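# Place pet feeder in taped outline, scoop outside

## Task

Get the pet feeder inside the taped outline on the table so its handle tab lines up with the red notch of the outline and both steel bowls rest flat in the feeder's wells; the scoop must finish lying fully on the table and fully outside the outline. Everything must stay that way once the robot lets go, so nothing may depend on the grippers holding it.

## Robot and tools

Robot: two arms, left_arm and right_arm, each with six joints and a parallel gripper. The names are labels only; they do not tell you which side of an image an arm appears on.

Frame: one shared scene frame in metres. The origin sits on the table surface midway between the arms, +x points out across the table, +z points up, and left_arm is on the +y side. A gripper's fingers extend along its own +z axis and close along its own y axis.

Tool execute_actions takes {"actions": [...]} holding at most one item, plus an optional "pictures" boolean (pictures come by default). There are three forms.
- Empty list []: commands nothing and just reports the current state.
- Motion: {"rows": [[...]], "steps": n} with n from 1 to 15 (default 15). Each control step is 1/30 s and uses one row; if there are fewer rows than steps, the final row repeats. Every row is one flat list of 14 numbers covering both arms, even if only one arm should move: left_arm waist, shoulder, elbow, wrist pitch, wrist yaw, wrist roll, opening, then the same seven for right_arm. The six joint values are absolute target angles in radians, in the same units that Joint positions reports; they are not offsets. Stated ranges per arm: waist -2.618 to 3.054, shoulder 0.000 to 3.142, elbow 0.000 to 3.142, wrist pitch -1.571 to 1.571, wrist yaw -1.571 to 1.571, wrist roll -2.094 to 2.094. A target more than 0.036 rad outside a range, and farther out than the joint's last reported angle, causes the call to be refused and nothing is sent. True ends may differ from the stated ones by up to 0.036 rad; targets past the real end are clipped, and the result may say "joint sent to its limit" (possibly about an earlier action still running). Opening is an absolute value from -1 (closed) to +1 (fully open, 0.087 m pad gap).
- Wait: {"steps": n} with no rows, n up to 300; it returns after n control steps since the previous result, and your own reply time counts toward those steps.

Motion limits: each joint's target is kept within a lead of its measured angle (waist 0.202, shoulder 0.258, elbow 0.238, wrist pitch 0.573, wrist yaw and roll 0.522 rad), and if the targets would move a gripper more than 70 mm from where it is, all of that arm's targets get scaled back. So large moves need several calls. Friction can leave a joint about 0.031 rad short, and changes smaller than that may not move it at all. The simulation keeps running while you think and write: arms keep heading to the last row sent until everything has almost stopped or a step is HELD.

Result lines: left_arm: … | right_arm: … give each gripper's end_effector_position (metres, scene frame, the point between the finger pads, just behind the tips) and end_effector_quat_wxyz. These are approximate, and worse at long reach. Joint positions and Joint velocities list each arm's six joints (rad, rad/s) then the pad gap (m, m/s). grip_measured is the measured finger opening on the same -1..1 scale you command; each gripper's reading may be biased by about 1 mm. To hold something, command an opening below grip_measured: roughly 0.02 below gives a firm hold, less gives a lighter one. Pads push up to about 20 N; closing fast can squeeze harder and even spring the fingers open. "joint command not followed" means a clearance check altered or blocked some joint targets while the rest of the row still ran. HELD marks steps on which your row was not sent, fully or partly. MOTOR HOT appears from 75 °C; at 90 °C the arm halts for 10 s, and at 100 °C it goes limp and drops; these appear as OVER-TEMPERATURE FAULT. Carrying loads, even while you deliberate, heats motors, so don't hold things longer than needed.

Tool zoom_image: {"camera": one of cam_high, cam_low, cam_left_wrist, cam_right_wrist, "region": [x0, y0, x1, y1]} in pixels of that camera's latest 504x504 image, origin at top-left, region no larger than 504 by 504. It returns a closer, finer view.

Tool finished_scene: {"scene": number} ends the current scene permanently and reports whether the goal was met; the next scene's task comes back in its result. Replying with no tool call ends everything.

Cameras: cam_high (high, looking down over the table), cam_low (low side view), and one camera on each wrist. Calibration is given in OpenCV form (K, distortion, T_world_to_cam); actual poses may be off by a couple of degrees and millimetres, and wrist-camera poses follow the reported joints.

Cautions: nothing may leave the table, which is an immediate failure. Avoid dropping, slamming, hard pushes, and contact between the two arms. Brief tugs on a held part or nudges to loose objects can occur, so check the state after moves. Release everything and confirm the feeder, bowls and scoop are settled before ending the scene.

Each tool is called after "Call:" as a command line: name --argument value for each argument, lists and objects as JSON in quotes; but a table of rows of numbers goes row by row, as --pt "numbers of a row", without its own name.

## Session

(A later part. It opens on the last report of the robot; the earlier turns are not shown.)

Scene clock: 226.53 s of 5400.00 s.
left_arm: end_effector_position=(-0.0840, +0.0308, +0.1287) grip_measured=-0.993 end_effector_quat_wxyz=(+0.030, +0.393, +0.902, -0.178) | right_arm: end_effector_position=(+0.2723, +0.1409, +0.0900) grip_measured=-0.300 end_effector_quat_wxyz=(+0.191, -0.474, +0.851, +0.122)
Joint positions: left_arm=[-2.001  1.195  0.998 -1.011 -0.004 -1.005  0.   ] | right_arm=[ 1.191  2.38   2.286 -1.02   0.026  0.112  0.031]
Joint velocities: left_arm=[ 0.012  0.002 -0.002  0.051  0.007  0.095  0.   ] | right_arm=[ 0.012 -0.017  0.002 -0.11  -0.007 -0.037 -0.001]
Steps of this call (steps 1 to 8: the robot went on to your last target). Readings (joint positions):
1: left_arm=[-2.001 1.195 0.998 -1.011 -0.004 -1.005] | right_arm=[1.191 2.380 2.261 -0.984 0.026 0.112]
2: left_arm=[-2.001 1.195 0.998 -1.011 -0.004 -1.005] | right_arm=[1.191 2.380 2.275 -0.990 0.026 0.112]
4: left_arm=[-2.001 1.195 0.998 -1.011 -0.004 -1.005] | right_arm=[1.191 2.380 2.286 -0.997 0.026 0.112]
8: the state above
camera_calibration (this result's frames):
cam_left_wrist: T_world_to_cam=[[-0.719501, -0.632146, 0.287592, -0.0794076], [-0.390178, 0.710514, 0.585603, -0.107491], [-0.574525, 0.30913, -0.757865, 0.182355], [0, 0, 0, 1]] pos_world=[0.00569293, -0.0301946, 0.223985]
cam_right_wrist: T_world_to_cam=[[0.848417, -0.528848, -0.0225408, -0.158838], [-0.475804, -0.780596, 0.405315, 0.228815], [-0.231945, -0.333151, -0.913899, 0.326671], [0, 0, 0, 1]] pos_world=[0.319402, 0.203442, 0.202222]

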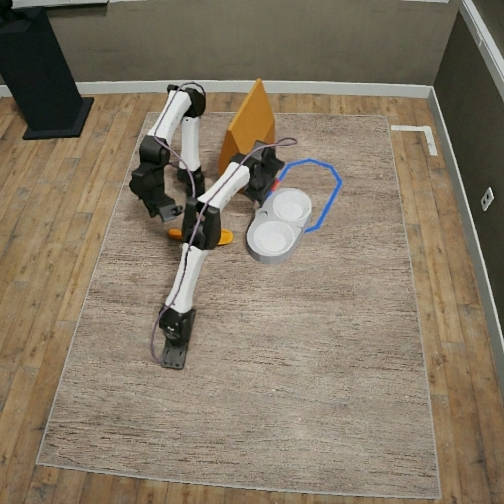

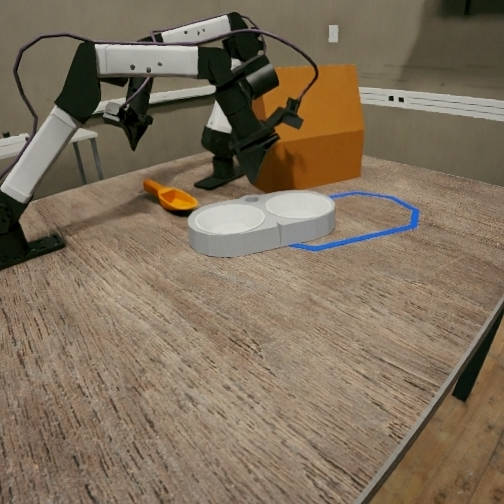

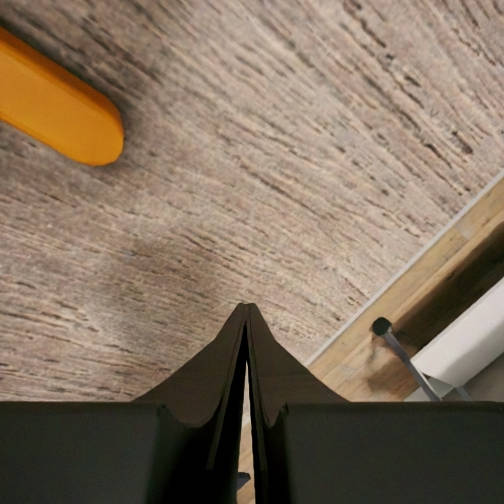

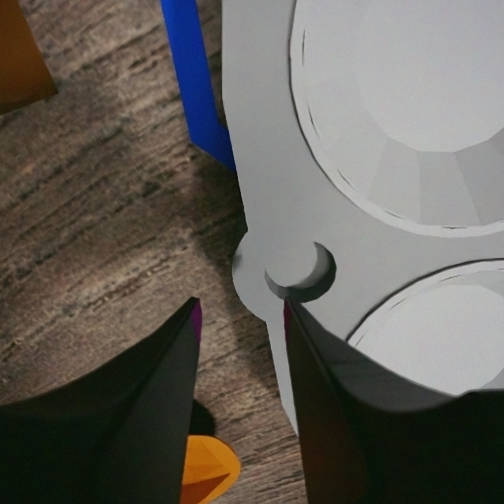

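Call:
execute_actions --actions '[{"rows": [ [-2.0,1.2,1.0,-1.0,0,-1.0,-1.0, 1.1829,2.3646,2.2669,-1.0385,0.0193,0.0983,-0.2], [-2.0,1.2,1.0,-1.0,0,-1.0,-1.0, 1.1748,2.3404,2.2322,-1.0297,0.0187,0.0845,-0.1], [-2.0,1.2,1.0,-1.0,0,-1.0,-1.0, 1.1667,2.3163,2.1975,-1.0208,0.018,0.0708,0.0], [-2.0,1.2,1.0,-1.0,0,-1.0,-1.0, 1.1586,2.2922,2.1628,-1.0120,0.0173,0.0571,0.1], [-2.0,1.2,1.0,-1.0,0,-1.0,-1.0, 1.1506,2.2680,2.1281,-1.0032,0.0167,0.0433,0.2], [-2.0,1.2,1.0,-1.0,0,-1.0,-1.0, 1.1425,2.2439,2.0934,-0.9944,0.016,0.0296,0.3], [-2.0,1.2,1.0,-1.0,0,-1.0,-1.0, 1.1344,2.2197,2.0587,-0.9855,0.0153,0.0159,0.4], [-2.0,1.2,1.0,-1.0,0,-1.0,-1.0, 1.1263,2.1956,2.0239,-0.9767,0.0147,0.0021,0.5], [-2.0,1.2,1.0,-1.0,0,-1.0,-1.0, 1.1182,2.1715,1.9892,-0.9679,0.014,-0.0116,0.6], [-2.0,1.2,1.0,-1.0,0,-1.0,-1.0, 1.1101,2.1473,1.9545,-0.9591,0.0133,-0.0253,0.7], [-2.0,1.2,1.0,-1.0,0,-1.0,-1.0, 1.1020,2.1232,1.9198,-0.9502,0.0127,-0.0391,0.8], [-2.0,1.2,1.0,-1.0,0,-1.0,-1.0, 1.0939,2.0991,1.8851,-0.9414,0.012,-0.0528,0.9], [-2.0,1.2,1.0,-1.0,0,-1.0,-1.0, 1.0858,2.0749,1.8504,-0.9326,0.0113,-0.0665,1.0], [-2.0,1.2,1.0,-1.0,0,-1.0,-1.0, 1.0777,2.0508,1.8157,-0.9238,0.0107,-0.0803,1.0], [-2.0,1.2,1.0,-1.0,0,-1.0,-1.0, 1.0697,2.0267,1.7810,-0.9150,0.01,-0.094,1.0] ], "steps": 15}]' --pictures false

Call:
execute_actions --actions '[{"rows": [ [-2.0,1.2,1.0,-1.0,0,-1.0,-1.0, 1.0616,2.0025,1.7463,-0.9061,0.0093,-0.1077,1.0], [-2.0,1.2,1.0,-1.0,0,-1.0,-1.0, 1.0535,1.9784,1.7116,-0.8973,0.0087,-0.1215,1.0], [-2.0,1.2,1.0,-1.0,0,-1.0,-1.0, 1.0454,1.9542,1.6769,-0.8885,0.008,-0.1352,1.0], [-2.0,1.2,1.0,-1.0,0,-1.0,-1.0, 1.0373,1.9301,1.6422,-0.8797,0.0073,-0.1489,1.0], [-2.0,1.2,1.0,-1.0,0,-1.0,-1.0, 1.0292,1.9060,1.6075,-0.8708,0.0067,-0.1627,1.0], [-2.0,1.2,1.0,-1.0,0,-1.0,-1.0, 1.0211,1.8818,1.5728,-0.8620,0.006,-0.1764,1.0], [-2.0,1.2,1.0,-1.0,0,-1.0,-1.0, 1.0130,1.8577,1.5381,-0.8532,0.0053,-0.1901,1.0], [-2.0,1.2,1.0,-1.0,0,-1.0,-1.0, 1.0049,1.8336,1.5033,-0.8444,0.0047,-0.2039,1.0], [-2.0,1.2,1.0,-1.0,0,-1.0,-1.0, 0.9968,1.8094,1.4686,-0.8355,0.004,-0.2176,1.0], [-2.0,1.2,1.0,-1.0,0,-1.0,-1.0, 0.9888,1.7853,1.4339,-0.8267,0.0033,-0.2313,1.0], [-2.0,1.2,1.0,-1.0,0,-1.0,-1.0, 0.9807,1.7611,1.3992,-0.8179,0.0027,-0.2451,1.0], [-2.0,1.2,1.0,-1.0,0,-1.0,-1.0, 0.9726,1.7370,1.3645,-0.8091,0.002,-0.2588,1.0], [-2.0,1.2,1.0,-1.0,0,-1.0,-1.0, 0.9645,1.7129,1.3298,-0.8002,0.0013,-0.2725,1.0], [-2.0,1.2,1.0,-1.0,0,-1.0,-1.0, 0.9564,1.6887,1.2951,-0.7914,0.0007,-0.2863,1.0], [-2.0,1.2,1.0,-1.0,0,-1.0,-1.0, 0.9483,1.6646,1.2604,-0.7826,0,-0.30,1.0] ], "steps": 15}]' --pictures false

Call:
execute_actions --actions '[{"rows": [ [-2.0,1.2,1.0,-1.0,0,-1.0,-1.0, 0.9483,1.6646,1.2604,-0.7826,0,-0.30,1.0], [-2.0,1.2,1.0,-1.0,0,-1.0,-1.0, 0.9483,1.6646,1.2604,-0.7826,0,-0.30,1.0], [-2.0,1.2,1.0,-1.0,0,-1.0,-1.0, 0.9483,1.6646,1.2604,-0.7826,0,-0.30,1.0], [-2.0,1.2,1.0,-1.0,0,-1.0,-1.0, 0.9483,1.6710,1.2440,-0.7600,0,-0.30,1.0], [-2.0,1.2,1.0,-1.0,0,-1.0,-1.0, 0.9483,1.6780,1.2260,-0.7350,0,-0.30,1.0], [-2.0,1.2,1.0,-1.0,0,-1.0,-1.0, 0.9483,1.6850,1.2080,-0.7100,0,-0.30,1.0], [-2.0,1.2,1.0,-1.0,0,-1.0,-1.0, 0.9483,1.6920,1.1900,-0.6850,0,-0.30,1.0], [-2.0,1.2,1.0,-1.0,0,-1.0,-1.0, 0.9483,1.6990,1.1720,-0.6600,0,-0.30,1.0], [-2.0,1.2,1.0,-1.0,0,-1.0,-1.0, 0.9483,1.7060,1.1540,-0.6350,0,-0.30,1.0], [-2.0,1.2,1.0,-1.0,0,-1.0,-1.0, 0.9483,1.7130,1.1360,-0.6100,0,-0.30,1.0], [-2.0,1.2,1.0,-1.0,0,-1.0,-1.0, 0.9483,1.7200,1.1180,-0.5850,0,-0.30,1.0], [-2.0,1.2,1.0,-1.0,0,-1.0,-1.0, 0.9483,1.7260,1.1020,-0.5630,0,-0.30,1.0], [-2.0,1.2,1.0,-1.0,0,-1.0,-1.0, 0.9483,1.7310,1.0880,-0.5440,0,-0.30,1.0], [-2.0,1.2,1.0,-1.0,0,-1.0,-1.0, 0.9483,1.7350,1.0780,-0.5300,0,-0.30,1.0], [-2.0,1.2,1.0,-1.0,0,-1.0,-1.0, 0.9483,1.7369,1.0730,-0.5229,0,-0.30,1.0] ], "steps": 15}]' --pictures false

Call:
execute_actions --actions '[{"steps": 15}]'

Scene clock: 240.33 s of 5400.00 s.
left_arm: end_effector_position=(-0.0840, +0.0308, +0.1287) grip_measured=-0.993 end_effector_quat_wxyz=(+0.030, +0.393, +0.902, -0.178) | right_arm: end_effector_position=(+0.2869, +0.0504, +0.1079) grip_measured=+1.000 end_effector_quat_wxyz=(+0.183, -0.496, +0.844, +0.089)
Joint positions: left_arm=[-2.001  1.195  0.998 -1.011 -0.004 -1.005  0.   ] | right_arm=[ 1.089  2.073  1.866 -0.955  0.019 -0.033  0.087]
Joint velocities: left_arm=[ 0.007 -0.017  0.002 -0.037 -0.022 -0.022 -0.001] | right_arm=[-0.232 -0.672 -0.999  0.227  0.022 -0.344  0.   ]
Steps of this call (steps 1 to 30: the robot went on to your last target; steps 31 to 100: nothing new was sent; then 9.97 s passed at rest; steps 101 to 115: all 15 steps of this action). Readings (joint positions):
101: left_arm=[-2.001 1.195 0.998 -1.011 -0.004 -1.005] | right_arm=[1.191 2.380 2.286 -1.034 0.026 0.110]
102: left_arm=[-2.001 1.195 0.998 -1.011 -0.004 -1.005] | right_arm=[1.190 2.376 2.279 -1.032 0.025 0.107]
104: left_arm=[-2.001 1.195 0.998 -1.011 -0.004 -1.005] | right_arm=[1.187 2.347 2.234 -1.025 0.023 0.094]
108: left_arm=[-2.001 1.195 0.998 -1.011 -0.004 -1.005] | right_arm=[1.159 2.252 2.103 -1.010 0.020 0.054]
115: the state above

Scene clock: 240.83 s of 5400.00 s.
left_arm: end_effector_position=(-0.0840, +0.0308, +0.1287) grip_measured=-0.993 end_effector_quat_wxyz=(+0.030, +0.393, +0.902, -0.178) | right_arm: end_effector_position=(+0.2766, -0.0632, +0.0951) grip_measured=+1.000 end_effector_quat_wxyz=(+0.177, -0.535, +0.824, +0.057)
Joint positions: left_arm=[-2.001  1.195  0.998 -1.011 -0.004 -1.005  0.   ] | right_arm=[ 0.971  1.714  1.344 -0.827  0.009 -0.237  0.087]
Joint velocities: left_arm=[-0.002 -0.022 -0.002 -0.095 -0.037 -0.037  0.   ] | right_arm=[-0.247 -0.691 -0.974  0.212 -0.022 -0.432  0.   ]
Steps of this call (steps 1 to 15: all 15 steps of this action). Readings (joint positions):
1: left_arm=[-2.001 1.195 0.998 -1.011 -0.004 -1.005] | right_arm=[1.081 2.049 1.832 -0.946 0.019 -0.047]
2: left_arm=[-2.001 1.195 0.998 -1.011 -0.004 -1.005] | right_arm=[1.074 2.025 1.797 -0.938 0.018 -0.060]
4: left_arm=[-2.001 1.195 0.998 -1.011 -0.004 -1.005] | right_arm=[1.060 1.978 1.726 -0.921 0.017 -0.087]
8: left_arm=[-2.001 1.195 0.998 -1.011 -0.004 -1.005] | right_arm=[1.029 1.884 1.586 -0.888 0.014 -0.141]
15: the state above

Scene clock: 241.33 s of 5400.00 s.
left_arm: end_effector_position=(-0.0840, +0.0308, +0.1287) grip_measured=-0.993 end_effector_quat_wxyz=(+0.030, +0.393, +0.902, -0.178) | right_arm: end_effector_position=(+0.2724, -0.0803, +0.0379) grip_measured=+1.000 end_effector_quat_wxyz=(+0.173, -0.552, +0.814, +0.051)
Joint positions: left_arm=[-2.001  1.195  0.998 -1.011 -0.004 -1.005  0.   ] | right_arm=[ 0.955  1.716  1.113 -0.605  0.007 -0.292  0.087]
Joint velocities: left_arm=[-0.022  0.002  0.012  0.066 -0.022 -0.037  0.   ] | right_arm=[-0.017  0.198 -0.335  0.374  0.007 -0.081  0.   ]
Steps of this call (steps 1 to 15: all 15 steps of this action). Readings (joint positions):
1: left_arm=[-2.001 1.195 0.998 -1.011 -0.004 -1.005] | right_arm=[0.964 1.695 1.316 -0.824 0.009 -0.249]
2: left_arm=[-2.001 1.195 0.998 -1.011 -0.004 -1.005] | right_arm=[0.959 1.682 1.300 -0.824 0.009 -0.258]
4: left_arm=[-2.001 1.195 0.998 -1.011 -0.004 -1.005] | right_arm=[0.955 1.676 1.286 -0.816 0.009 -0.271]
8: left_arm=[-2.001 1.195 0.998 -1.011 -0.004 -1.005] | right_arm=[0.955 1.676 1.233 -0.744 0.007 -0.285]
15: the state above

Scene clock: 241.83 s of 5400.00 s.
left_arm: end_effector_position=(-0.0840, +0.0308, +0.1287) grip_measured=-0.993 end_effector_quat_wxyz=(+0.030, +0.393, +0.902, -0.178) | right_arm: end_effector_position=(+0.2783, -0.0729, +0.0318) grip_measured=+1.000 end_effector_quat_wxyz=(+0.191, -0.550, +0.811, +0.056)
Joint positions: left_arm=[-2.001  1.195  0.998 -1.011 -0.004 -1.005  0.   ] | right_arm=[ 0.955  1.729  1.094 -0.535  0.006 -0.294  0.087]
Joint velocities: left_arm=[-0.012 -0.002 -0.007 -0.095  0.022 -0.066 -0.001] | right_arm=[-0.022 -0.012  0.007 -0.007 -0.066  0.037  0.   ]
Steps of this call (steps 1 to 15: the robot went on to your last target). Readings (joint positions):
1: left_arm=[-2.001 1.195 0.998 -1.011 -0.004 -1.005] | right_arm=[0.955 1.722 1.103 -0.593 0.007 -0.293]
2: left_arm=[-2.001 1.195 0.998 -1.011 -0.004 -1.005] | right_arm=[0.955 1.727 1.097 -0.585 0.007 -0.293]
4: left_arm=[-2.001 1.195 0.998 -1.011 -0.004 -1.005] | right_arm=[0.955 1.729 1.094 -0.572 0.007 -0.294]
8: left_arm=[-2.001 1.195 0.998 -1.011 -0.004 -1.005] | right_arm=[0.955 1.729 1.094 -0.547 0.006 -0.294]
15: the state above
camera_calibration (this result's frames):
cam_left_wrist: T_world_to_cam=[[-0.719501, -0.632146, 0.287592, -0.0794076], [-0.390178, 0.710514, 0.585603, -0.107491], [-0.574525, 0.30913, -0.757865, 0.182355], [0, 0, 0, 1]] pos_world=[0.00569293, -0.0301946, 0.223985]
cam_right_wrist: T_world_to_cam=[[0.909762, -0.396579, 0.122715, -0.29033], [-0.405627, -0.786319, 0.466013, 0.0663502], [-0.088318, -0.473737, -0.876226, 0.152235], [0, 0, 0, 1]] pos_world=[0.30449, 0.00915289, 0.1381]

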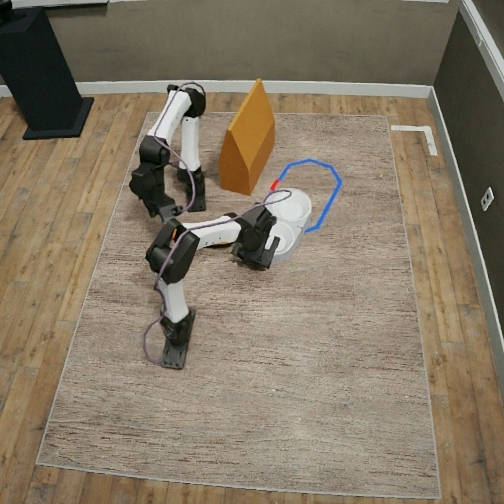

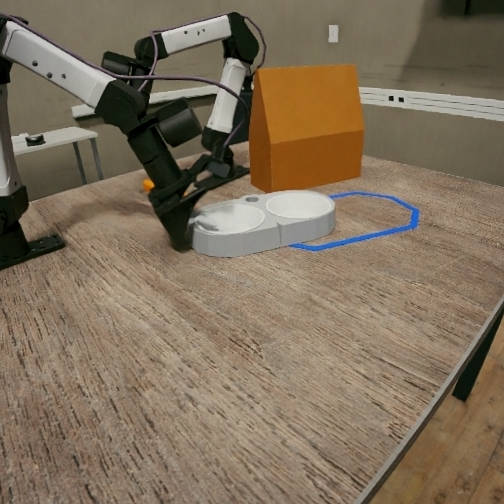

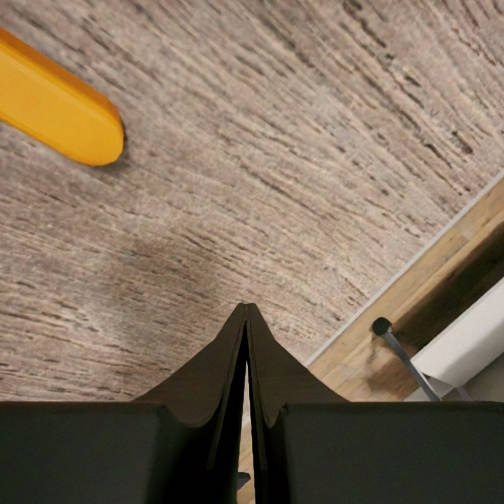

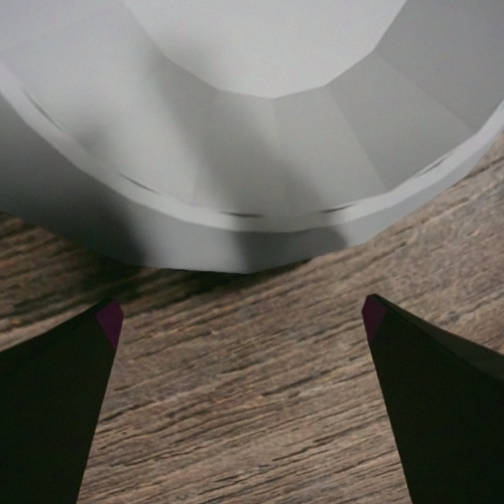

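Call:
zoom_image --camera "cam_right_wrist" --region '[0, 100, 504, 352]'

Region (0, 100, 504, 352) of cam_right_wrist's 504x504 image, scaled by 1.000.

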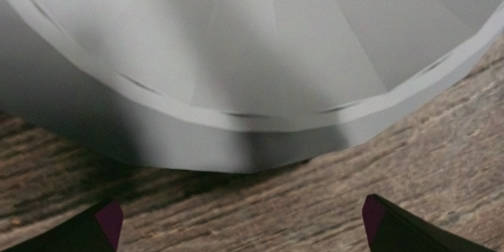

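Call:
execute_actions --actions '[{"rows": [ [-2.0,1.2,1.0,-1.0,0,-1.0,-1.0, 0.9725,1.7482,1.1055,-0.5261,0,-0.2826,1.0], [-2.0,1.2,1.0,-1.0,0,-1.0,-1.0, 0.9748,1.7595,1.1201,-0.5293,0,-0.2803,1.0], [-2.0,1.2,1.0,-1.0,0,-1.0,-1.0, 0.9770,1.7708,1.1346,-0.5326,0,-0.2779,1.0], [-2.0,1.2,1.0,-1.0,0,-1.0,-1.0, 0.9792,1.7822,1.1491,-0.5358,0,-0.2755,1.0], [-2.0,1.2,1.0,-1.0,0,-1.0,-1.0, 0.9814,1.7935,1.1637,-0.5390,0,-0.2732,1.0], [-2.0,1.2,1.0,-1.0,0,-1.0,-1.0, 0.9837,1.8048,1.1782,-0.5422,0,-0.2708,1.0], [-2.0,1.2,1.0,-1.0,0,-1.0,-1.0, 0.9859,1.8161,1.1927,-0.5454,0,-0.2684,1.0], [-2.0,1.2,1.0,-1.0,0,-1.0,-1.0, 0.9881,1.8274,1.2073,-0.5487,0,-0.2661,1.0], [-2.0,1.2,1.0,-1.0,0,-1.0,-1.0, 0.9903,1.8387,1.2218,-0.5519,0,-0.2637,1.0], [-2.0,1.2,1.0,-1.0,0,-1.0,-1.0, 0.9926,1.8500,1.2363,-0.5551,0,-0.2613,1.0], [-2.0,1.2,1.0,-1.0,0,-1.0,-1.0, 0.9948,1.8613,1.2509,-0.5583,0,-0.2590,1.0], [-2.0,1.2,1.0,-1.0,0,-1.0,-1.0, 0.9970,1.8727,1.2654,-0.5615,0,-0.2566,1.0], [-2.0,1.2,1.0,-1.0,0,-1.0,-1.0, 0.9993,1.8840,1.2799,-0.5648,0,-0.2542,1.0], [-2.0,1.2,1.0,-1.0,0,-1.0,-1.0, 1.0015,1.8953,1.2945,-0.5680,0,-0.2519,1.0], [-2.0,1.2,1.0,-1.0,0,-1.0,-1.0, 1.0037,1.9066,1.3090,-0.5712,0,-0.2495,1.0] ], "steps": 15}]' --pictures false

Call:
execute_actions --actions '[{"steps": 12}]'

Scene clock: 300.33 s of 5400.00 s.
left_arm: end_effector_position=(-0.0840, +0.0308, +0.1287) grip_measured=-0.993 end_effector_quat_wxyz=(+0.030, +0.393, +0.902, -0.178) | right_arm: end_effector_position=(+0.2912, -0.0372, +0.0291) grip_measured=+1.000 end_effector_quat_wxyz=(+0.186, -0.550, +0.812, +0.060)
Joint positions: left_arm=[-2.001  1.195  0.998 -1.011 -0.004 -1.005  0.   ] | right_arm=[ 0.984  1.867  1.258 -0.569  0.009 -0.264  0.087]
Joint velocities: left_arm=[ 0.002 -0.002 -0.007 -0.022 -0.007  0.037  0.001] | right_arm=[ 0.051  0.305  0.427 -0.198  0.007  0.095  0.   ]
Steps of this call (steps 1 to 15: the robot went on to your last target; steps 16 to 90: nothing new was sent; then 55.00 s passed at rest; steps 91 to 105: all 15 steps of this action). Readings (joint positions):
91: left_arm=[-2.001 1.195 0.998 -1.011 -0.004 -1.005] | right_arm=[0.956 1.729 1.094 -0.533 0.006 -0.294]
92: left_arm=[-2.001 1.195 0.998 -1.011 -0.004 -1.005] | right_arm=[0.957 1.730 1.094 -0.533 0.006 -0.292]
94: left_arm=[-2.001 1.195 0.998 -1.011 -0.004 -1.005] | right_arm=[0.962 1.743 1.105 -0.534 0.006 -0.289]
98: left_arm=[-2.001 1.195 0.998 -1.011 -0.004 -1.005] | right_arm=[0.973 1.793 1.158 -0.537 0.006 -0.281]
105: the state above

Scene clock: 300.73 s of 5400.00 s.
left_arm: end_effector_position=(-0.0840, +0.0308, +0.1287) grip_measured=-0.993 end_effector_quat_wxyz=(+0.030, +0.393, +0.902, -0.178) | right_arm: end_effector_position=(+0.2928, -0.0309, +0.0292) grip_measured=+1.000 end_effector_quat_wxyz=(+0.187, -0.549, +0.812, +0.061)
Joint positions: left_arm=[-2.001  1.195  0.998 -1.011 -0.004 -1.005  0.   ] | right_arm=[ 0.99   1.886  1.283 -0.572  0.009 -0.257  0.087]
Joint velocities: left_arm=[-0.002 -0.032 -0.002  0.007  0.037  0.081 -0.   ] | right_arm=[-0.022  0.017 -0.007 -0.051  0.007  0.081  0.   ]
Steps of this call (steps 1 to 12: the robot went on to your last target). Readings (joint positions):
1: left_arm=[-2.001 1.195 0.998 -1.011 -0.004 -1.005] | right_arm=[0.986 1.876 1.269 -0.571 0.009 -0.262]
2: left_arm=[-2.001 1.195 0.998 -1.011 -0.004 -1.005] | right_arm=[0.988 1.882 1.277 -0.571 0.009 -0.261]
4: left_arm=[-2.001 1.195 0.998 -1.011 -0.004 -1.005] | right_arm=[0.990 1.886 1.282 -0.572 0.009 -0.259]
8: left_arm=[-2.001 1.195 0.998 -1.011 -0.004 -1.005] | right_arm=[0.990 1.886 1.283 -0.572 0.009 -0.257]
12: the state above
camera_calibration (this result's frames):
cam_left_wrist: T_world_to_cam=[[-0.719501, -0.632146, 0.287592, -0.0794076], [-0.390178, 0.710514, 0.585603, -0.107491], [-0.574525, 0.30913, -0.757865, 0.182355], [0, 0, 0, 1]] pos_world=[0.00569293, -0.0301946, 0.223985]
cam_right_wrist: T_world_to_cam=[[0.910865, -0.397748, 0.110102, -0.286515], [-0.400571, -0.787827, 0.467836, 0.104943], [-0.0993398, -0.470239, -0.87693, 0.174488], [0, 0, 0, 1]] pos_world=[0.320347, 0.0507671, 0.135463]

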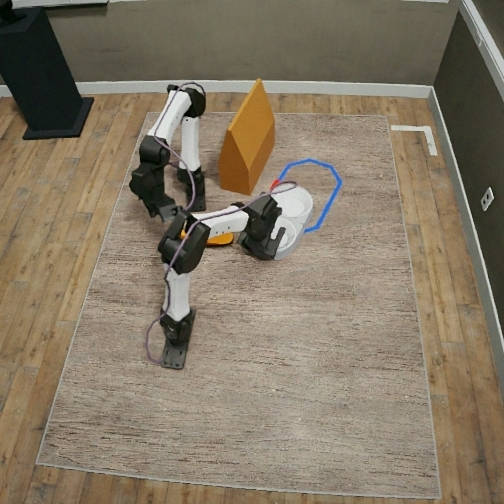

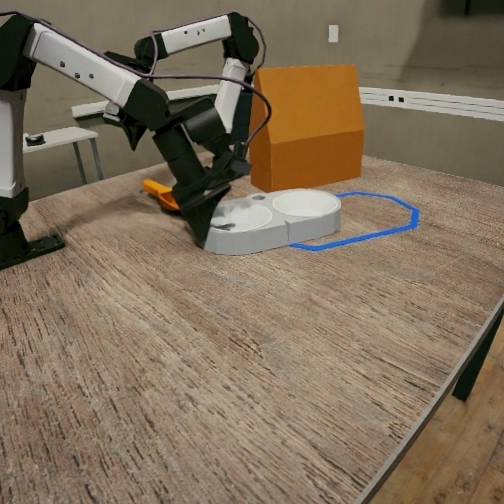

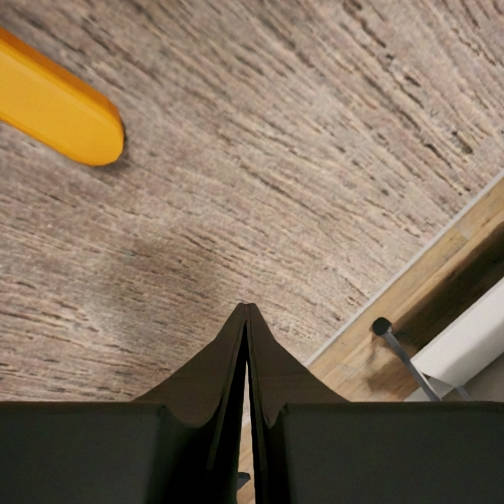

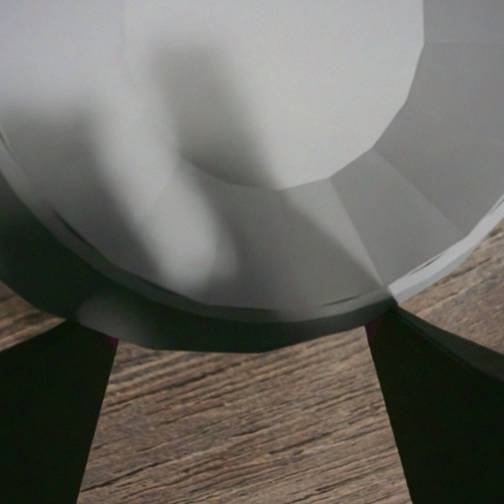

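Call:
execute_actions --actions '[{"rows": [ [-2.0,1.2,1.0,-1.0,0,-1.0,-1.0, 1.0063,1.9240,1.3344,-0.5792,0,-0.2467,1.0], [-2.0,1.2,1.0,-1.0,0,-1.0,-1.0, 1.0089,1.9414,1.3598,-0.5871,0,-0.2440,1.0], [-2.0,1.2,1.0,-1.0,0,-1.0,-1.0, 1.0115,1.9589,1.3851,-0.5951,0,-0.2412,1.0], [-2.0,1.2,1.0,-1.0,0,-1.0,-1.0, 1.0141,1.9763,1.4105,-0.6031,0,-0.2384,1.0], [-2.0,1.2,1.0,-1.0,0,-1.0,-1.0, 1.0167,1.9937,1.4359,-0.6111,0,-0.2357,1.0], [-2.0,1.2,1.0,-1.0,0,-1.0,-1.0, 1.0193,2.0111,1.4613,-0.6190,0,-0.2329,1.0], [-2.0,1.2,1.0,-1.0,0,-1.0,-1.0, 1.0219,2.0285,1.4867,-0.6270,0,-0.2301,1.0], [-2.0,1.2,1.0,-1.0,0,-1.0,-1.0, 1.0245,2.0460,1.5120,-0.6350,0,-0.2273,1.0], [-2.0,1.2,1.0,-1.0,0,-1.0,-1.0, 1.0271,2.0634,1.5374,-0.6429,0,-0.2246,1.0], [-2.0,1.2,1.0,-1.0,0,-1.0,-1.0, 1.0297,2.0808,1.5628,-0.6509,0,-0.2218,1.0], [-2.0,1.2,1.0,-1.0,0,-1.0,-1.0, 1.0318,2.1001,1.5939,-0.6628,0,-0.2195,1.0], [-2.0,1.2,1.0,-1.0,0,-1.0,-1.0, 1.0340,2.1193,1.6251,-0.6746,0,-0.2172,1.0], [-2.0,1.2,1.0,-1.0,0,-1.0,-1.0, 1.0361,2.1386,1.6562,-0.6865,0,-0.2149,1.0], [-2.0,1.2,1.0,-1.0,0,-1.0,-1.0, 1.0382,2.1579,1.6873,-0.6983,0,-0.2126,1.0], [-2.0,1.2,1.0,-1.0,0,-1.0,-1.0, 1.0404,2.1772,1.7185,-0.7102,0,-0.2103,1.0] ], "steps": 15}]' --pictures false

Call:
execute_actions --actions '[{"rows": [ [-2.0,1.2,1.0,-1.0,0,-1.0,-1.0, 1.0425,2.1964,1.7496,-0.7220,0,-0.2080,1.0], [-2.0,1.2,1.0,-1.0,0,-1.0,-1.0, 1.0446,2.2157,1.7807,-0.7339,0,-0.2057,1.0], [-2.0,1.2,1.0,-1.0,0,-1.0,-1.0, 1.0467,2.2350,1.8118,-0.7457,0,-0.2034,1.0], [-2.0,1.2,1.0,-1.0,0,-1.0,-1.0, 1.0489,2.2542,1.8430,-0.7576,0,-0.2011,1.0], [-2.0,1.2,1.0,-1.0,0,-1.0,-1.0, 1.0510,2.2735,1.8741,-0.7694,0,-0.1988,1.0] ], "steps": 15}]'

Call:
zoom_image --camera "cam_high" --region '[220, 140, 360, 280]'

Scene clock: 313.70 s of 5400.00 s.
left_arm: end_effector_position=(-0.0840, +0.0308, +0.1287) grip_measured=-0.993 end_effector_quat_wxyz=(+0.030, +0.393, +0.902, -0.178) | right_arm: end_effector_position=(+0.3193, +0.0329, +0.0301) grip_measured=+1.000 end_effector_quat_wxyz=(+0.186, -0.550, +0.811, +0.068)
Joint positions: left_arm=[-2.001  1.195  0.998 -1.011 -0.004 -1.005  0.   ] | right_arm=[ 1.023  2.128  1.641 -0.685  0.009 -0.226  0.087]
Joint velocities: left_arm=[-0.017  0.002 -0.017 -0.022  0.007 -0.022  0.001] | right_arm=[ 0.071  0.564  0.896 -0.3   -0.037  0.081  0.   ]
Steps of this call (steps 1 to 30: the robot went on to your last target; steps 31 to 100: nothing new was sent; then 9.13 s passed at rest; steps 101 to 115: all 15 steps of this action). Readings (joint positions):
101: left_arm=[-2.001 1.195 0.998 -1.011 -0.004 -1.005] | right_arm=[0.990 1.889 1.288 -0.576 0.009 -0.257]
102: left_arm=[-2.001 1.195 0.998 -1.011 -0.004 -1.005] | right_arm=[0.990 1.897 1.300 -0.586 0.009 -0.255]
104: left_arm=[-2.001 1.195 0.998 -1.011 -0.004 -1.005] | right_arm=[0.993 1.925 1.341 -0.607 0.009 -0.253]
108: left_arm=[-2.001 1.195 0.998 -1.011 -0.004 -1.005] | right_arm=[1.005 1.998 1.443 -0.628 0.009 -0.244]
115: the state above

Scene clock: 314.20 s of 5400.00 s.
left_arm: end_effector_position=(-0.0840, +0.0308, +0.1287) grip_measured=-0.993 end_effector_quat_wxyz=(+0.030, +0.393, +0.902, -0.178) | right_arm: end_effector_position=(+0.3313, +0.0659, +0.0311) grip_measured=+1.000 end_effector_quat_wxyz=(+0.189, -0.548, +0.812, +0.073)
Joint positions: left_arm=[-2.001  1.195  0.998 -1.011 -0.004 -1.005  0.   ] | right_arm=[ 1.039  2.255  1.848 -0.755  0.008 -0.205  0.087]
Joint velocities: left_arm=[-0.002 -0.002  0.007 -0.007  0.007 -0.007  0.   ] | right_arm=[ 0.002  0.002 -0.007 -0.022 -0.095 -0.007  0.   ]
Steps of this call (steps 1 to 15: all 15 steps of this action). Readings (joint positions):
1: left_arm=[-2.001 1.195 0.998 -1.011 -0.004 -1.005] | right_arm=[1.026 2.148 1.672 -0.695 0.009 -0.224]
2: left_arm=[-2.001 1.195 0.998 -1.011 -0.004 -1.005] | right_arm=[1.028 2.168 1.703 -0.705 0.009 -0.222]
4: left_arm=[-2.001 1.195 0.998 -1.011 -0.004 -1.005] | right_arm=[1.032 2.207 1.766 -0.726 0.009 -0.217]
8: left_arm=[-2.001 1.195 0.998 -1.011 -0.004 -1.005] | right_arm=[1.039 2.254 1.842 -0.746 0.009 -0.210]
15: the state above
camera_calibration (this result's frames):
cam_left_wrist: T_world_to_cam=[[-0.719501, -0.632146, 0.287592, -0.0794076], [-0.390178, 0.710514, 0.585603, -0.107491], [-0.574525, 0.30913, -0.757865, 0.182355], [0, 0, 0, 1]] pos_world=[0.00569293, -0.0301946, 0.223985]
cam_right_wrist: T_world_to_cam=[[0.912483, -0.398522, 0.0924969, -0.283301], [-0.394982, -0.799234, 0.453006, 0.195126], [-0.106606, -0.449895, -0.886696, 0.226839], [0, 0, 0, 1]] pos_world=[0.359761, 0.145103, 0.138949]

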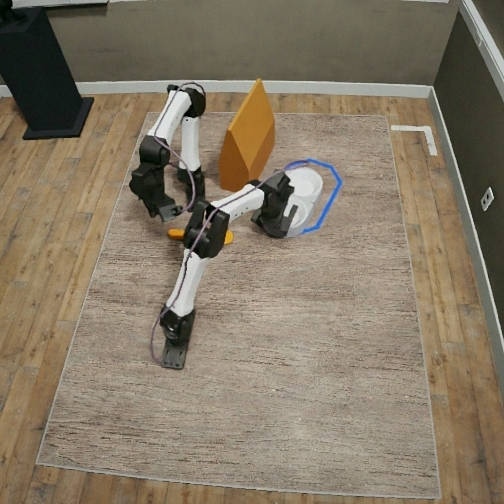

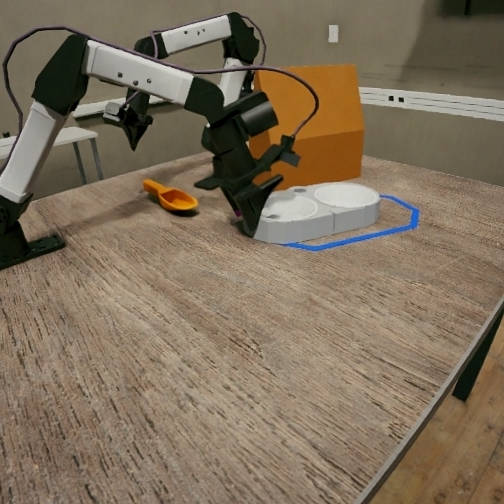

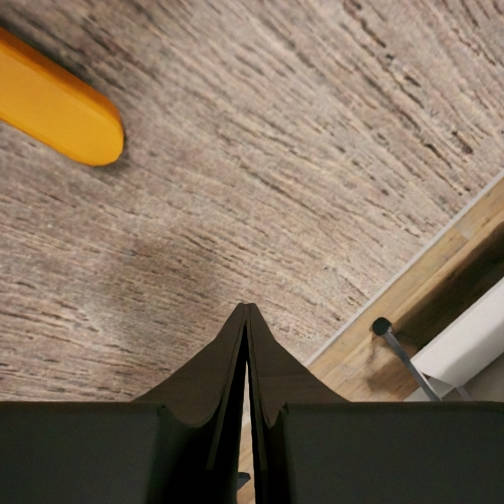

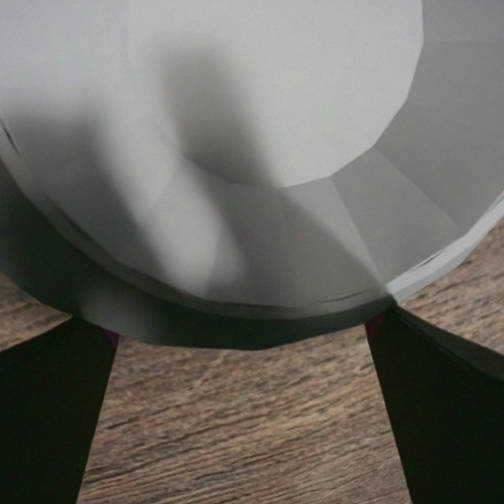

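Region (220, 140, 360, 280) of cam_high's 504x504 image, scaled by 3.600, with more detail than that image has.

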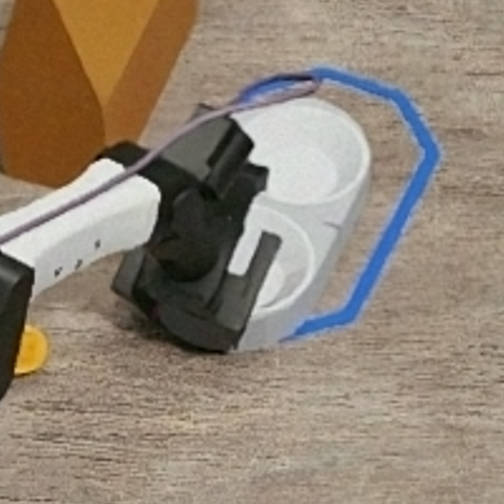

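Call:
execute_actions --actions '[{"rows": [ [-2.0,1.2,1.0,-1.0,0,-1.0,-1.0, 1.051,2.2867,1.8947,-0.7681,0,-0.2007,1.0], [-2.0,1.2,1.0,-1.0,0,-1.0,-1.0, 1.051,2.2999,1.9154,-0.7668,0,-0.2027,1.0], [-2.0,1.2,1.0,-1.0,0,-1.0,-1.0, 1.051,2.3132,1.9360,-0.7655,0,-0.2046,1.0], [-2.0,1.2,1.0,-1.0,0,-1.0,-1.0, 1.051,2.3264,1.9566,-0.7642,0,-0.2065,1.0], [-2.0,1.2,1.0,-1.0,0,-1.0,-1.0, 1.051,2.3396,1.9773,-0.7629,0,-0.2085,1.0], [-2.0,1.2,1.0,-1.0,0,-1.0,-1.0, 1.051,2.3528,1.9979,-0.7616,0,-0.2104,1.0], [-2.0,1.2,1.0,-1.0,0,-1.0,-1.0, 1.051,2.3660,2.0185,-0.7602,0,-0.2123,1.0], [-2.0,1.2,1.0,-1.0,0,-1.0,-1.0, 1.051,2.3792,2.0392,-0.7589,0,-0.2143,1.0], [-2.0,1.2,1.0,-1.0,0,-1.0,-1.0, 1.051,2.3925,2.0598,-0.7576,0,-0.2162,1.0], [-2.0,1.2,1.0,-1.0,0,-1.0,-1.0, 1.051,2.4057,2.0804,-0.7563,0,-0.2181,1.0], [-2.0,1.2,1.0,-1.0,0,-1.0,-1.0, 1.051,2.4189,2.1011,-0.7550,0,-0.2201,1.0], [-2.0,1.2,1.0,-1.0,0,-1.0,-1.0, 1.051,2.4321,2.1217,-0.7537,0,-0.2220,1.0] ], "steps": 15}]' --pictures false

Call:
execute_actions --actions '[{"steps": 10}]'

Call:
zoom_image --camera "cam_high" --region '[220, 120, 360, 260]'

Scene clock: 345.97 s of 5400.00 s.
left_arm: end_effector_position=(-0.0840, +0.0308, +0.1287) grip_measured=-0.993 end_effector_quat_wxyz=(+0.030, +0.393, +0.902, -0.178) | right_arm: end_effector_position=(+0.3581, +0.1066, +0.0304) grip_measured=+1.000 end_effector_quat_wxyz=(+0.220, -0.547, +0.803, +0.087)
Joint positions: left_arm=[-2.001  1.195  0.998 -1.011 -0.004 -1.005  0.   ] | right_arm=[ 1.039  2.409  2.092 -0.777  0.004 -0.215  0.087]
Joint velocities: left_arm=[-0.002 -0.007 -0.002 -0.037 -0.037 -0.037 -0.   ] | right_arm=[ 0.007  0.046  0.09  -0.022 -0.007 -0.022  0.   ]
Steps of this call (steps 1 to 15: the robot went on to your last target; steps 16 to 90: nothing new was sent; then 28.27 s passed at rest; steps 91 to 105: all 15 steps of this action). Readings (joint positions):
91: left_arm=[-2.001 1.195 0.998 -1.011 -0.004 -1.005] | right_arm=[1.039 2.258 1.853 -0.759 0.007 -0.204]
92: left_arm=[-2.001 1.195 0.998 -1.011 -0.004 -1.005] | right_arm=[1.039 2.264 1.864 -0.765 0.007 -0.204]
94: left_arm=[-2.001 1.195 0.998 -1.011 -0.004 -1.005] | right_arm=[1.039 2.284 1.897 -0.778 0.007 -0.204]
98: left_arm=[-2.001 1.195 0.998 -1.011 -0.004 -1.005] | right_arm=[1.039 2.336 1.980 -0.782 0.006 -0.207]
105: the state above

Scene clock: 346.30 s of 5400.00 s.
left_arm: end_effector_position=(-0.0840, +0.0308, +0.1287) grip_measured=-0.993 end_effector_quat_wxyz=(+0.030, +0.393, +0.902, -0.178) | right_arm: end_effector_position=(+0.3584, +0.1070, +0.0307) grip_measured=+1.000 end_effector_quat_wxyz=(+0.220, -0.548, +0.802, +0.087)
Joint positions: left_arm=[-2.001  1.195  0.998 -1.011 -0.004 -1.005  0.   ] | right_arm=[ 1.039  2.41   2.094 -0.777  0.004 -0.216  0.087]
Joint velocities: left_arm=[ 0.002 -0.012 -0.017  0.007 -0.066  0.022  0.   ] | right_arm=[ 0.007  0.002 -0.002 -0.007  0.007  0.007  0.   ]
Steps of this call (steps 1 to 10: the robot went on to your last target). Readings (joint positions):
1: left_arm=[-2.001 1.195 0.998 -1.011 -0.004 -1.005] | right_arm=[1.039 2.410 2.094 -0.777 0.004 -0.215]
2: left_arm=[-2.001 1.195 0.998 -1.011 -0.004 -1.005] | right_arm=[1.039 2.410 2.094 -0.777 0.004 -0.216]
4: left_arm=[-2.001 1.195 0.998 -1.011 -0.004 -1.005] | right_arm=[1.039 2.410 2.094 -0.777 0.004 -0.216]
8: left_arm=[-2.001 1.195 0.998 -1.011 -0.004 -1.005] | right_arm=[1.039 2.410 2.094 -0.777 0.004 -0.216]
10: the state above
camera_calibration (this result's frames):
cam_left_wrist: T_world_to_cam=[[-0.719501, -0.632146, 0.287592, -0.0794076], [-0.390178, 0.710514, 0.585603, -0.107491], [-0.574525, 0.30913, -0.757865, 0.182355], [0, 0, 0, 1]] pos_world=[0.00569293, -0.0301946, 0.223985]
cam_right_wrist: T_world_to_cam=[[0.913046, -0.39388, 0.105854, -0.292721], [-0.40243, -0.827832, 0.390825, 0.246488], [-0.0663081, -0.39944, -0.914358, 0.228848], [0, 0, 0, 1]] pos_world=[0.381636, 0.180165, 0.143901]

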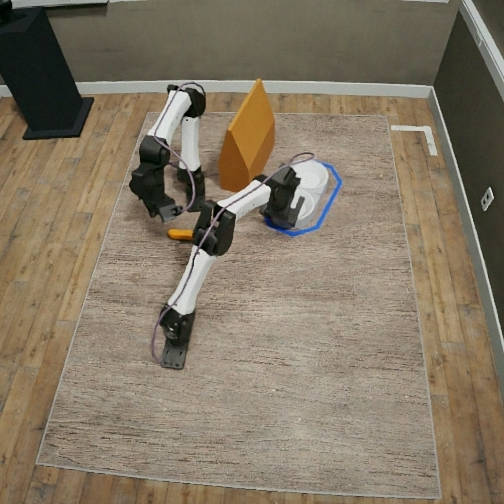

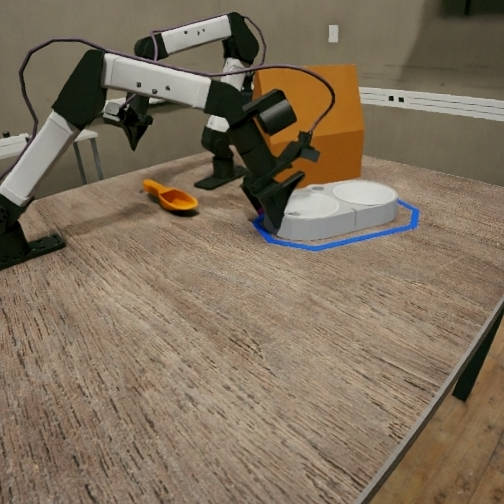

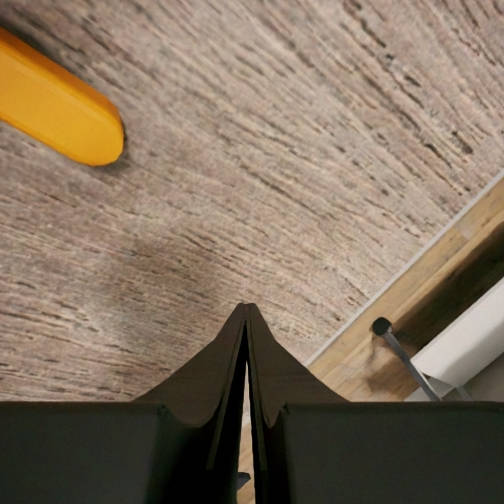

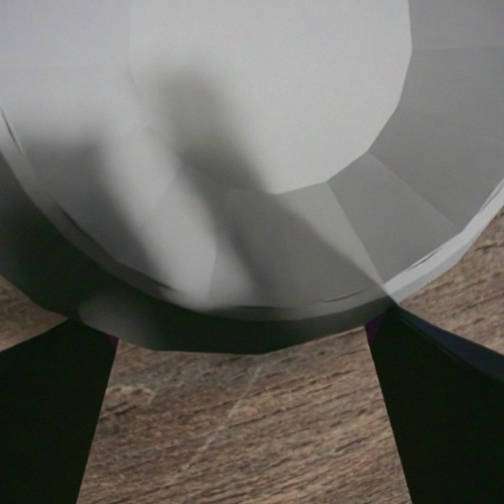

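Region (220, 120, 360, 260) of cam_high's 504x504 image, scaled by 3.600, with more detail than that image has.

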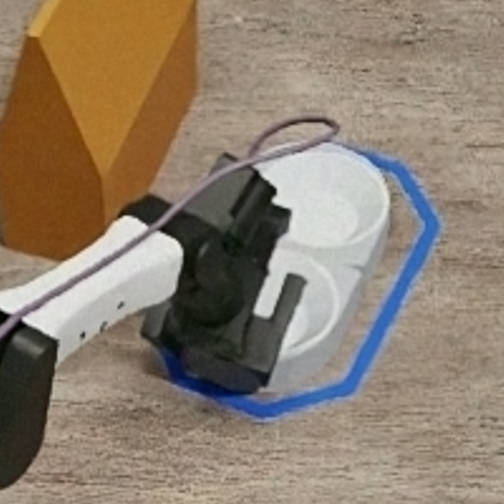

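Call:
zoom_image --camera "cam_low" --region '[240, 160, 440, 270]'

Region (240, 160, 440, 270) of cam_low's 504x504 image, scaled by 2.520, with more detail than that image has; it fills the top 277 rows of this view, and the rest is white.

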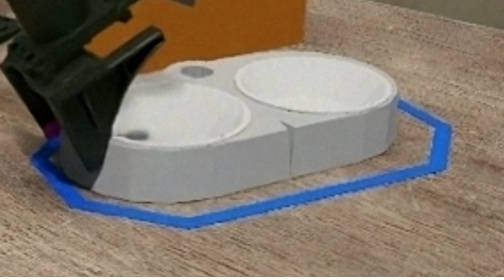

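Call:
execute_actions --actions '[{"rows": [ [-2.0,1.2,1.0,-1.0,0,-1.0,-1.0, 1.051,2.4321,2.1217,-0.7450,0,-0.2220,1.0], [-2.0,1.2,1.0,-1.0,0,-1.0,-1.0, 1.051,2.4321,2.1217,-0.7370,0,-0.2220,1.0], [-2.0,1.2,1.0,-1.0,0,-1.0,-1.0, 1.051,2.4321,2.1217,-0.7290,0,-0.2220,1.0], [-2.0,1.2,1.0,-1.0,0,-1.0,-1.0, 1.051,2.4321,2.1217,-0.7200,0,-0.2220,1.0] ], "steps": 15}]' --pictures false

Scene clock: 370.37 s of 5400.00 s.
left_arm: end_effector_position=(-0.0840, +0.0308, +0.1287) grip_measured=-0.993 end_effector_quat_wxyz=(+0.030, +0.393, +0.902, -0.178) | right_arm: end_effector_position=(+0.3607, +0.1102, +0.0320) grip_measured=+1.000 end_effector_quat_wxyz=(+0.228, -0.548, +0.800, +0.089)
Joint positions: left_arm=[-2.001  1.195  0.998 -1.011 -0.004 -1.005  0.   ] | right_arm=[ 1.039  2.41   2.094 -0.76   0.004 -0.218  0.087]
Joint velocities: left_arm=[-0.007  0.017  0.007 -0.037 -0.022  0.007  0.   ] | right_arm=[-0.017 -0.012  0.012 -0.022  0.007 -0.081  0.   ]
Steps of this call (steps 1 to 15: the robot went on to your last target; steps 16 to 90: nothing new was sent; then 20.57 s passed at rest; steps 91 to 105: all 15 steps of this action). Readings (joint positions):
91: left_arm=[-2.001 1.195 0.998 -1.011 -0.004 -1.005] | right_arm=[1.039 2.410 2.094 -0.777 0.004 -0.216]
92: left_arm=[-2.001 1.195 0.998 -1.011 -0.004 -1.005] | right_arm=[1.039 2.410 2.094 -0.776 0.004 -0.216]
94: left_arm=[-2.001 1.195 0.998 -1.011 -0.004 -1.005] | right_arm=[1.039 2.410 2.094 -0.774 0.004 -0.216]
98: left_arm=[-2.001 1.195 0.998 -1.011 -0.004 -1.005] | right_arm=[1.039 2.410 2.094 -0.765 0.004 -0.217]
105: the state above

Call:
execute_actions --actions '[{"rows": [ [-2.0,1.2,1.0,-1.0,0,-1.0,-1.0, 1.040,2.385,2.065,-0.765,0,-0.218,1.0], [-2.0,1.2,1.0,-1.0,0,-1.0,-1.0, 1.040,2.355,2.030,-0.772,0,-0.218,1.0], [-2.0,1.2,1.0,-1.0,0,-1.0,-1.0, 1.040,2.320,1.990,-0.781,0,-0.218,1.0], [-2.0,1.2,1.0,-1.0,0,-1.0,-1.0, 1.040,2.285,1.945,-0.790,0,-0.218,1.0], [-2.0,1.2,1.0,-1.0,0,-1.0,-1.0, 1.040,2.250,1.900,-0.800,0,-0.218,1.0], [-2.0,1.2,1.0,-1.0,0,-1.0,-1.0, 1.030,2.205,1.857,-0.804,0,-0.218,1.0], [-2.0,1.2,1.0,-1.0,0,-1.0,-1.0, 1.020,2.160,1.814,-0.809,0,-0.217,1.0], [-2.0,1.2,1.0,-1.0,0,-1.0,-1.0, 1.005,2.115,1.771,-0.813,0,-0.216,1.0], [-2.0,1.2,1.0,-1.0,0,-1.0,-1.0, 0.990,2.070,1.729,-0.817,0,-0.215,1.0], [-2.0,1.2,1.0,-1.0,0,-1.0,-1.0, 0.975,2.025,1.686,-0.821,0,-0.214,1.0], [-2.0,1.2,1.0,-1.0,0,-1.0,-1.0, 0.960,1.980,1.643,-0.826,0,-0.213,1.0], [-2.0,1.2,1.0,-1.0,0,-1.0,-1.0, 0.945,1.935,1.600,-0.830,0,-0.212,1.0], [-2.0,1.2,1.0,-1.0,0,-1.0,-1.0, 0.930,1.890,1.557,-0.834,0,-0.211,1.0], [-2.0,1.2,1.0,-1.0,0,-1.0,-1.0, 0.915,1.845,1.514,-0.839,0,-0.210,1.0], [-2.0,1.2,1.0,-1.0,0,-1.0,-1.0, 0.900,1.800,1.471,-0.843,0,-0.209,1.0] ], "steps": 15}]' --pictures false

Call:
execute_actions --actions '[{"rows": [ [-2.0,1.2,1.0,-1.0,0,-1.0,-1.0, 0.885,1.755,1.429,-0.847,0,-0.208,1.0], [-2.0,1.2,1.0,-1.0,0,-1.0,-1.0, 0.870,1.710,1.386,-0.851,0,-0.207,1.0], [-2.0,1.2,1.0,-1.0,0,-1.0,-1.0, 0.855,1.665,1.343,-0.856,0,-0.206,1.0], [-2.0,1.2,1.0,-1.0,0,-1.0,-1.0, 0.840,1.620,1.300,-0.860,0,-0.205,1.0], [-2.0,1.2,1.0,-1.0,0,-1.0,-1.0, 0.825,1.575,1.257,-0.864,0,-0.204,1.0], [-2.0,1.2,1.0,-1.0,0,-1.0,-1.0, 0.810,1.530,1.214,-0.869,0,-0.203,1.0], [-2.0,1.2,1.0,-1.0,0,-1.0,-1.0, 0.795,1.485,1.171,-0.873,0,-0.202,1.0], [-2.0,1.2,1.0,-1.0,0,-1.0,-1.0, 0.780,1.440,1.129,-0.877,0,-0.201,1.0], [-2.0,1.2,1.0,-1.0,0,-1.0,-1.0, 0.765,1.400,1.090,-0.881,0,-0.200,1.0], [-2.0,1.2,1.0,-1.0,0,-1.0,-1.0, 0.752,1.365,1.057,-0.884,0,-0.200,1.0], [-2.0,1.2,1.0,-1.0,0,-1.0,-1.0, 0.741,1.335,1.029,-0.887,0,-0.200,1.0], [-2.0,1.2,1.0,-1.0,0,-1.0,-1.0, 0.732,1.310,1.005,-0.889,0,-0.200,1.0], [-2.0,1.2,1.0,-1.0,0,-1.0,-1.0, 0.725,1.290,0.986,-0.891,0,-0.200,1.0], [-2.0,1.2,1.0,-1.0,0,-1.0,-1.0, 0.721,1.277,0.973,-0.892,0,-0.200,1.0], [-2.0,1.2,1.0,-1.0,0,-1.0,-1.0, 0.720,1.270,0.967,-0.893,0,-0.200,1.0] ], "steps": 15}]'

Call:
zoom_image --camera "cam_high" --region '[230, 130, 370, 270]'

Scene clock: 383.47 s of 5400.00 s.
left_arm: end_effector_position=(-0.0840, +0.0308, +0.1287) grip_measured=-0.993 end_effector_quat_wxyz=(+0.030, +0.393, +0.902, -0.178) | right_arm: end_effector_position=(+0.3258, -0.0207, +0.1079) grip_measured=+1.000 end_effector_quat_wxyz=(+0.216, -0.507, +0.831, +0.074)
Joint positions: left_arm=[-2.001  1.195  0.998 -1.011 -0.004 -1.005  0.   ] | right_arm=[ 0.934  1.876  1.573 -0.807  0.    -0.217  0.087]
Joint velocities: left_arm=[-0.007  0.002  0.002 -0.037 -0.022 -0.051 -0.001] | right_arm=[-0.574 -1.341 -1.17  -0.037 -0.037  0.022  0.   ]
Steps of this call (steps 1 to 15: the robot went on to your last target; steps 16 to 90: nothing new was sent; then 9.60 s passed at rest; steps 91 to 105: all 15 steps of this action). Readings (joint positions):
91: left_arm=[-2.001 1.195 0.998 -1.011 -0.004 -1.005] | right_arm=[1.039 2.409 2.094 -0.761 0.004 -0.218]
92: left_arm=[-2.001 1.195 0.998 -1.011 -0.004 -1.005] | right_arm=[1.039 2.403 2.084 -0.759 0.004 -0.218]
94: left_arm=[-2.001 1.195 0.998 -1.011 -0.004 -1.005] | right_arm=[1.039 2.361 2.027 -0.760 0.004 -0.218]
98: left_arm=[-2.001 1.195 0.998 -1.011 -0.004 -1.005] | right_arm=[1.036 2.211 1.858 -0.782 0.004 -0.218]
105: the state above

Scene clock: 383.97 s of 5400.00 s.
left_arm: end_effector_position=(-0.0840, +0.0308, +0.1287) grip_measured=-0.993 end_effector_quat_wxyz=(+0.030, +0.393, +0.902, -0.178) | right_arm: end_effector_position=(+0.2568, -0.1850, +0.1118) grip_measured=+1.000 end_effector_quat_wxyz=(+0.197, -0.419, +0.885, +0.047)
Joint positions: left_arm=[-2.001  1.195  0.998 -1.011 -0.004 -1.005  0.   ] | right_arm=[ 0.734  1.296  1.014 -0.88   0.001 -0.206  0.087]
Joint velocities: left_arm=[-0.012  0.017  0.002  0.022 -0.066 -0.022 -0.   ] | right_arm=[-0.125 -0.413 -0.413 -0.095 -0.051 -0.022  0.   ]
Steps of this call (steps 1 to 15: all 15 steps of this action). Readings (joint positions):
1: left_arm=[-2.001 1.195 0.998 -1.011 -0.004 -1.005] | right_arm=[0.915 1.829 1.531 -0.810 0.001 -0.216]
2: left_arm=[-2.001 1.195 0.998 -1.011 -0.004 -1.005] | right_arm=[0.897 1.783 1.489 -0.813 0.001 -0.215]
4: left_arm=[-2.001 1.195 0.998 -1.011 -0.004 -1.005] | right_arm=[0.867 1.695 1.403 -0.820 0.001 -0.214]
8: left_arm=[-2.001 1.195 0.998 -1.011 -0.004 -1.005] | right_arm=[0.812 1.520 1.227 -0.839 0.001 -0.210]
15: the state above
camera_calibration (this result's frames):
cam_left_wrist: T_world_to_cam=[[-0.719501, -0.632146, 0.287592, -0.0794076], [-0.390178, 0.710514, 0.585603, -0.107491], [-0.574525, 0.30913, -0.757865, 0.182355], [0, 0, 0, 1]] pos_world=[0.00569293, -0.0301946, 0.223985]
cam_right_wrist: T_world_to_cam=[[0.753298, -0.652005, 0.0862062, -0.328063], [-0.612622, -0.647956, 0.452601, 0.0125233], [-0.23924, -0.393755, -0.887537, 0.222186], [0, 0, 0, 1]] pos_world=[0.307957, -0.118298, 0.219811]

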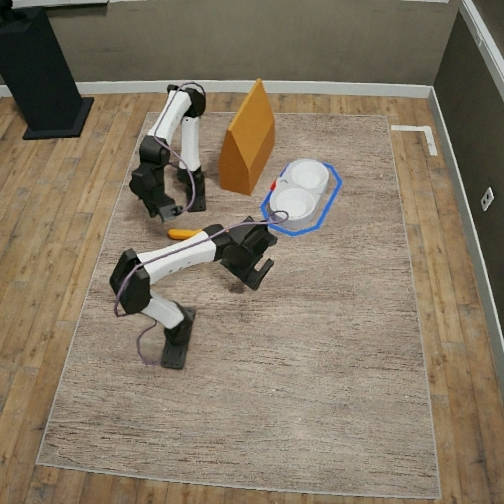

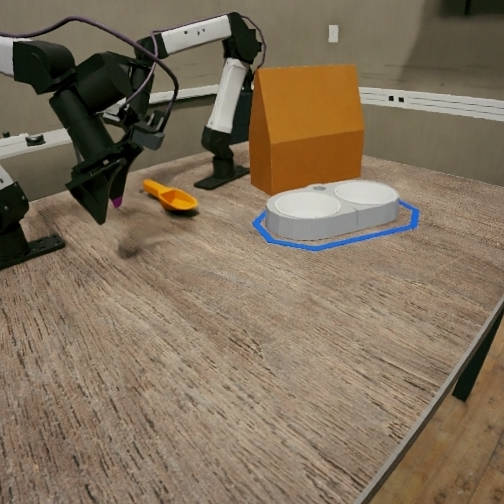

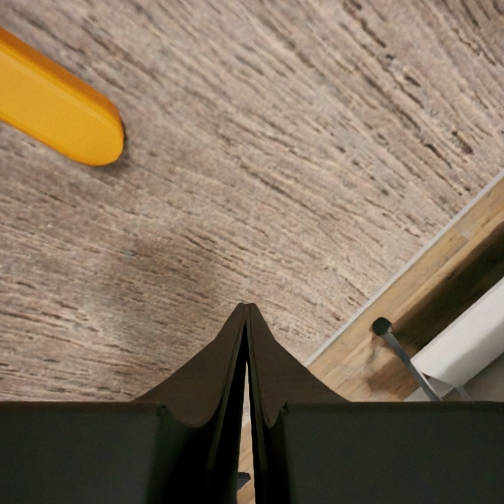

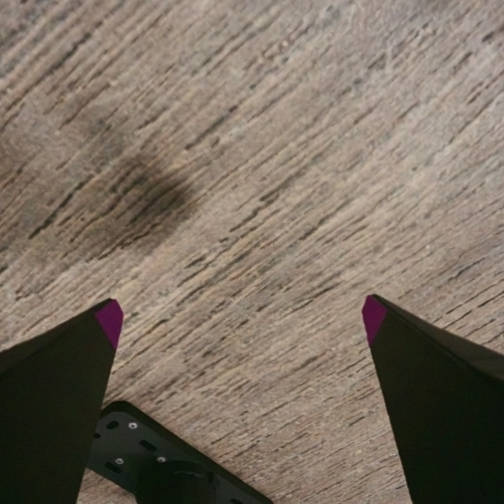

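Region (230, 130, 370, 270) of cam_high's 504x504 image, scaled by 3.600, with more detail than that image has.

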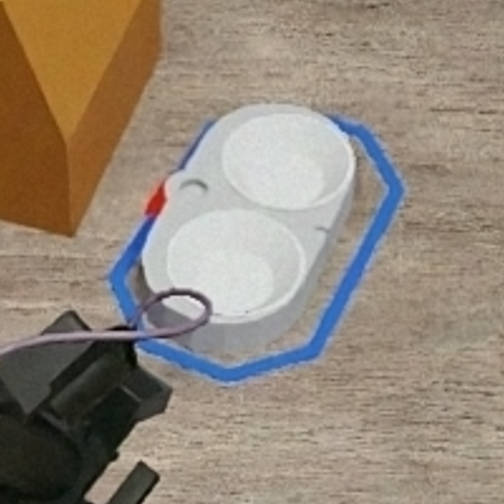

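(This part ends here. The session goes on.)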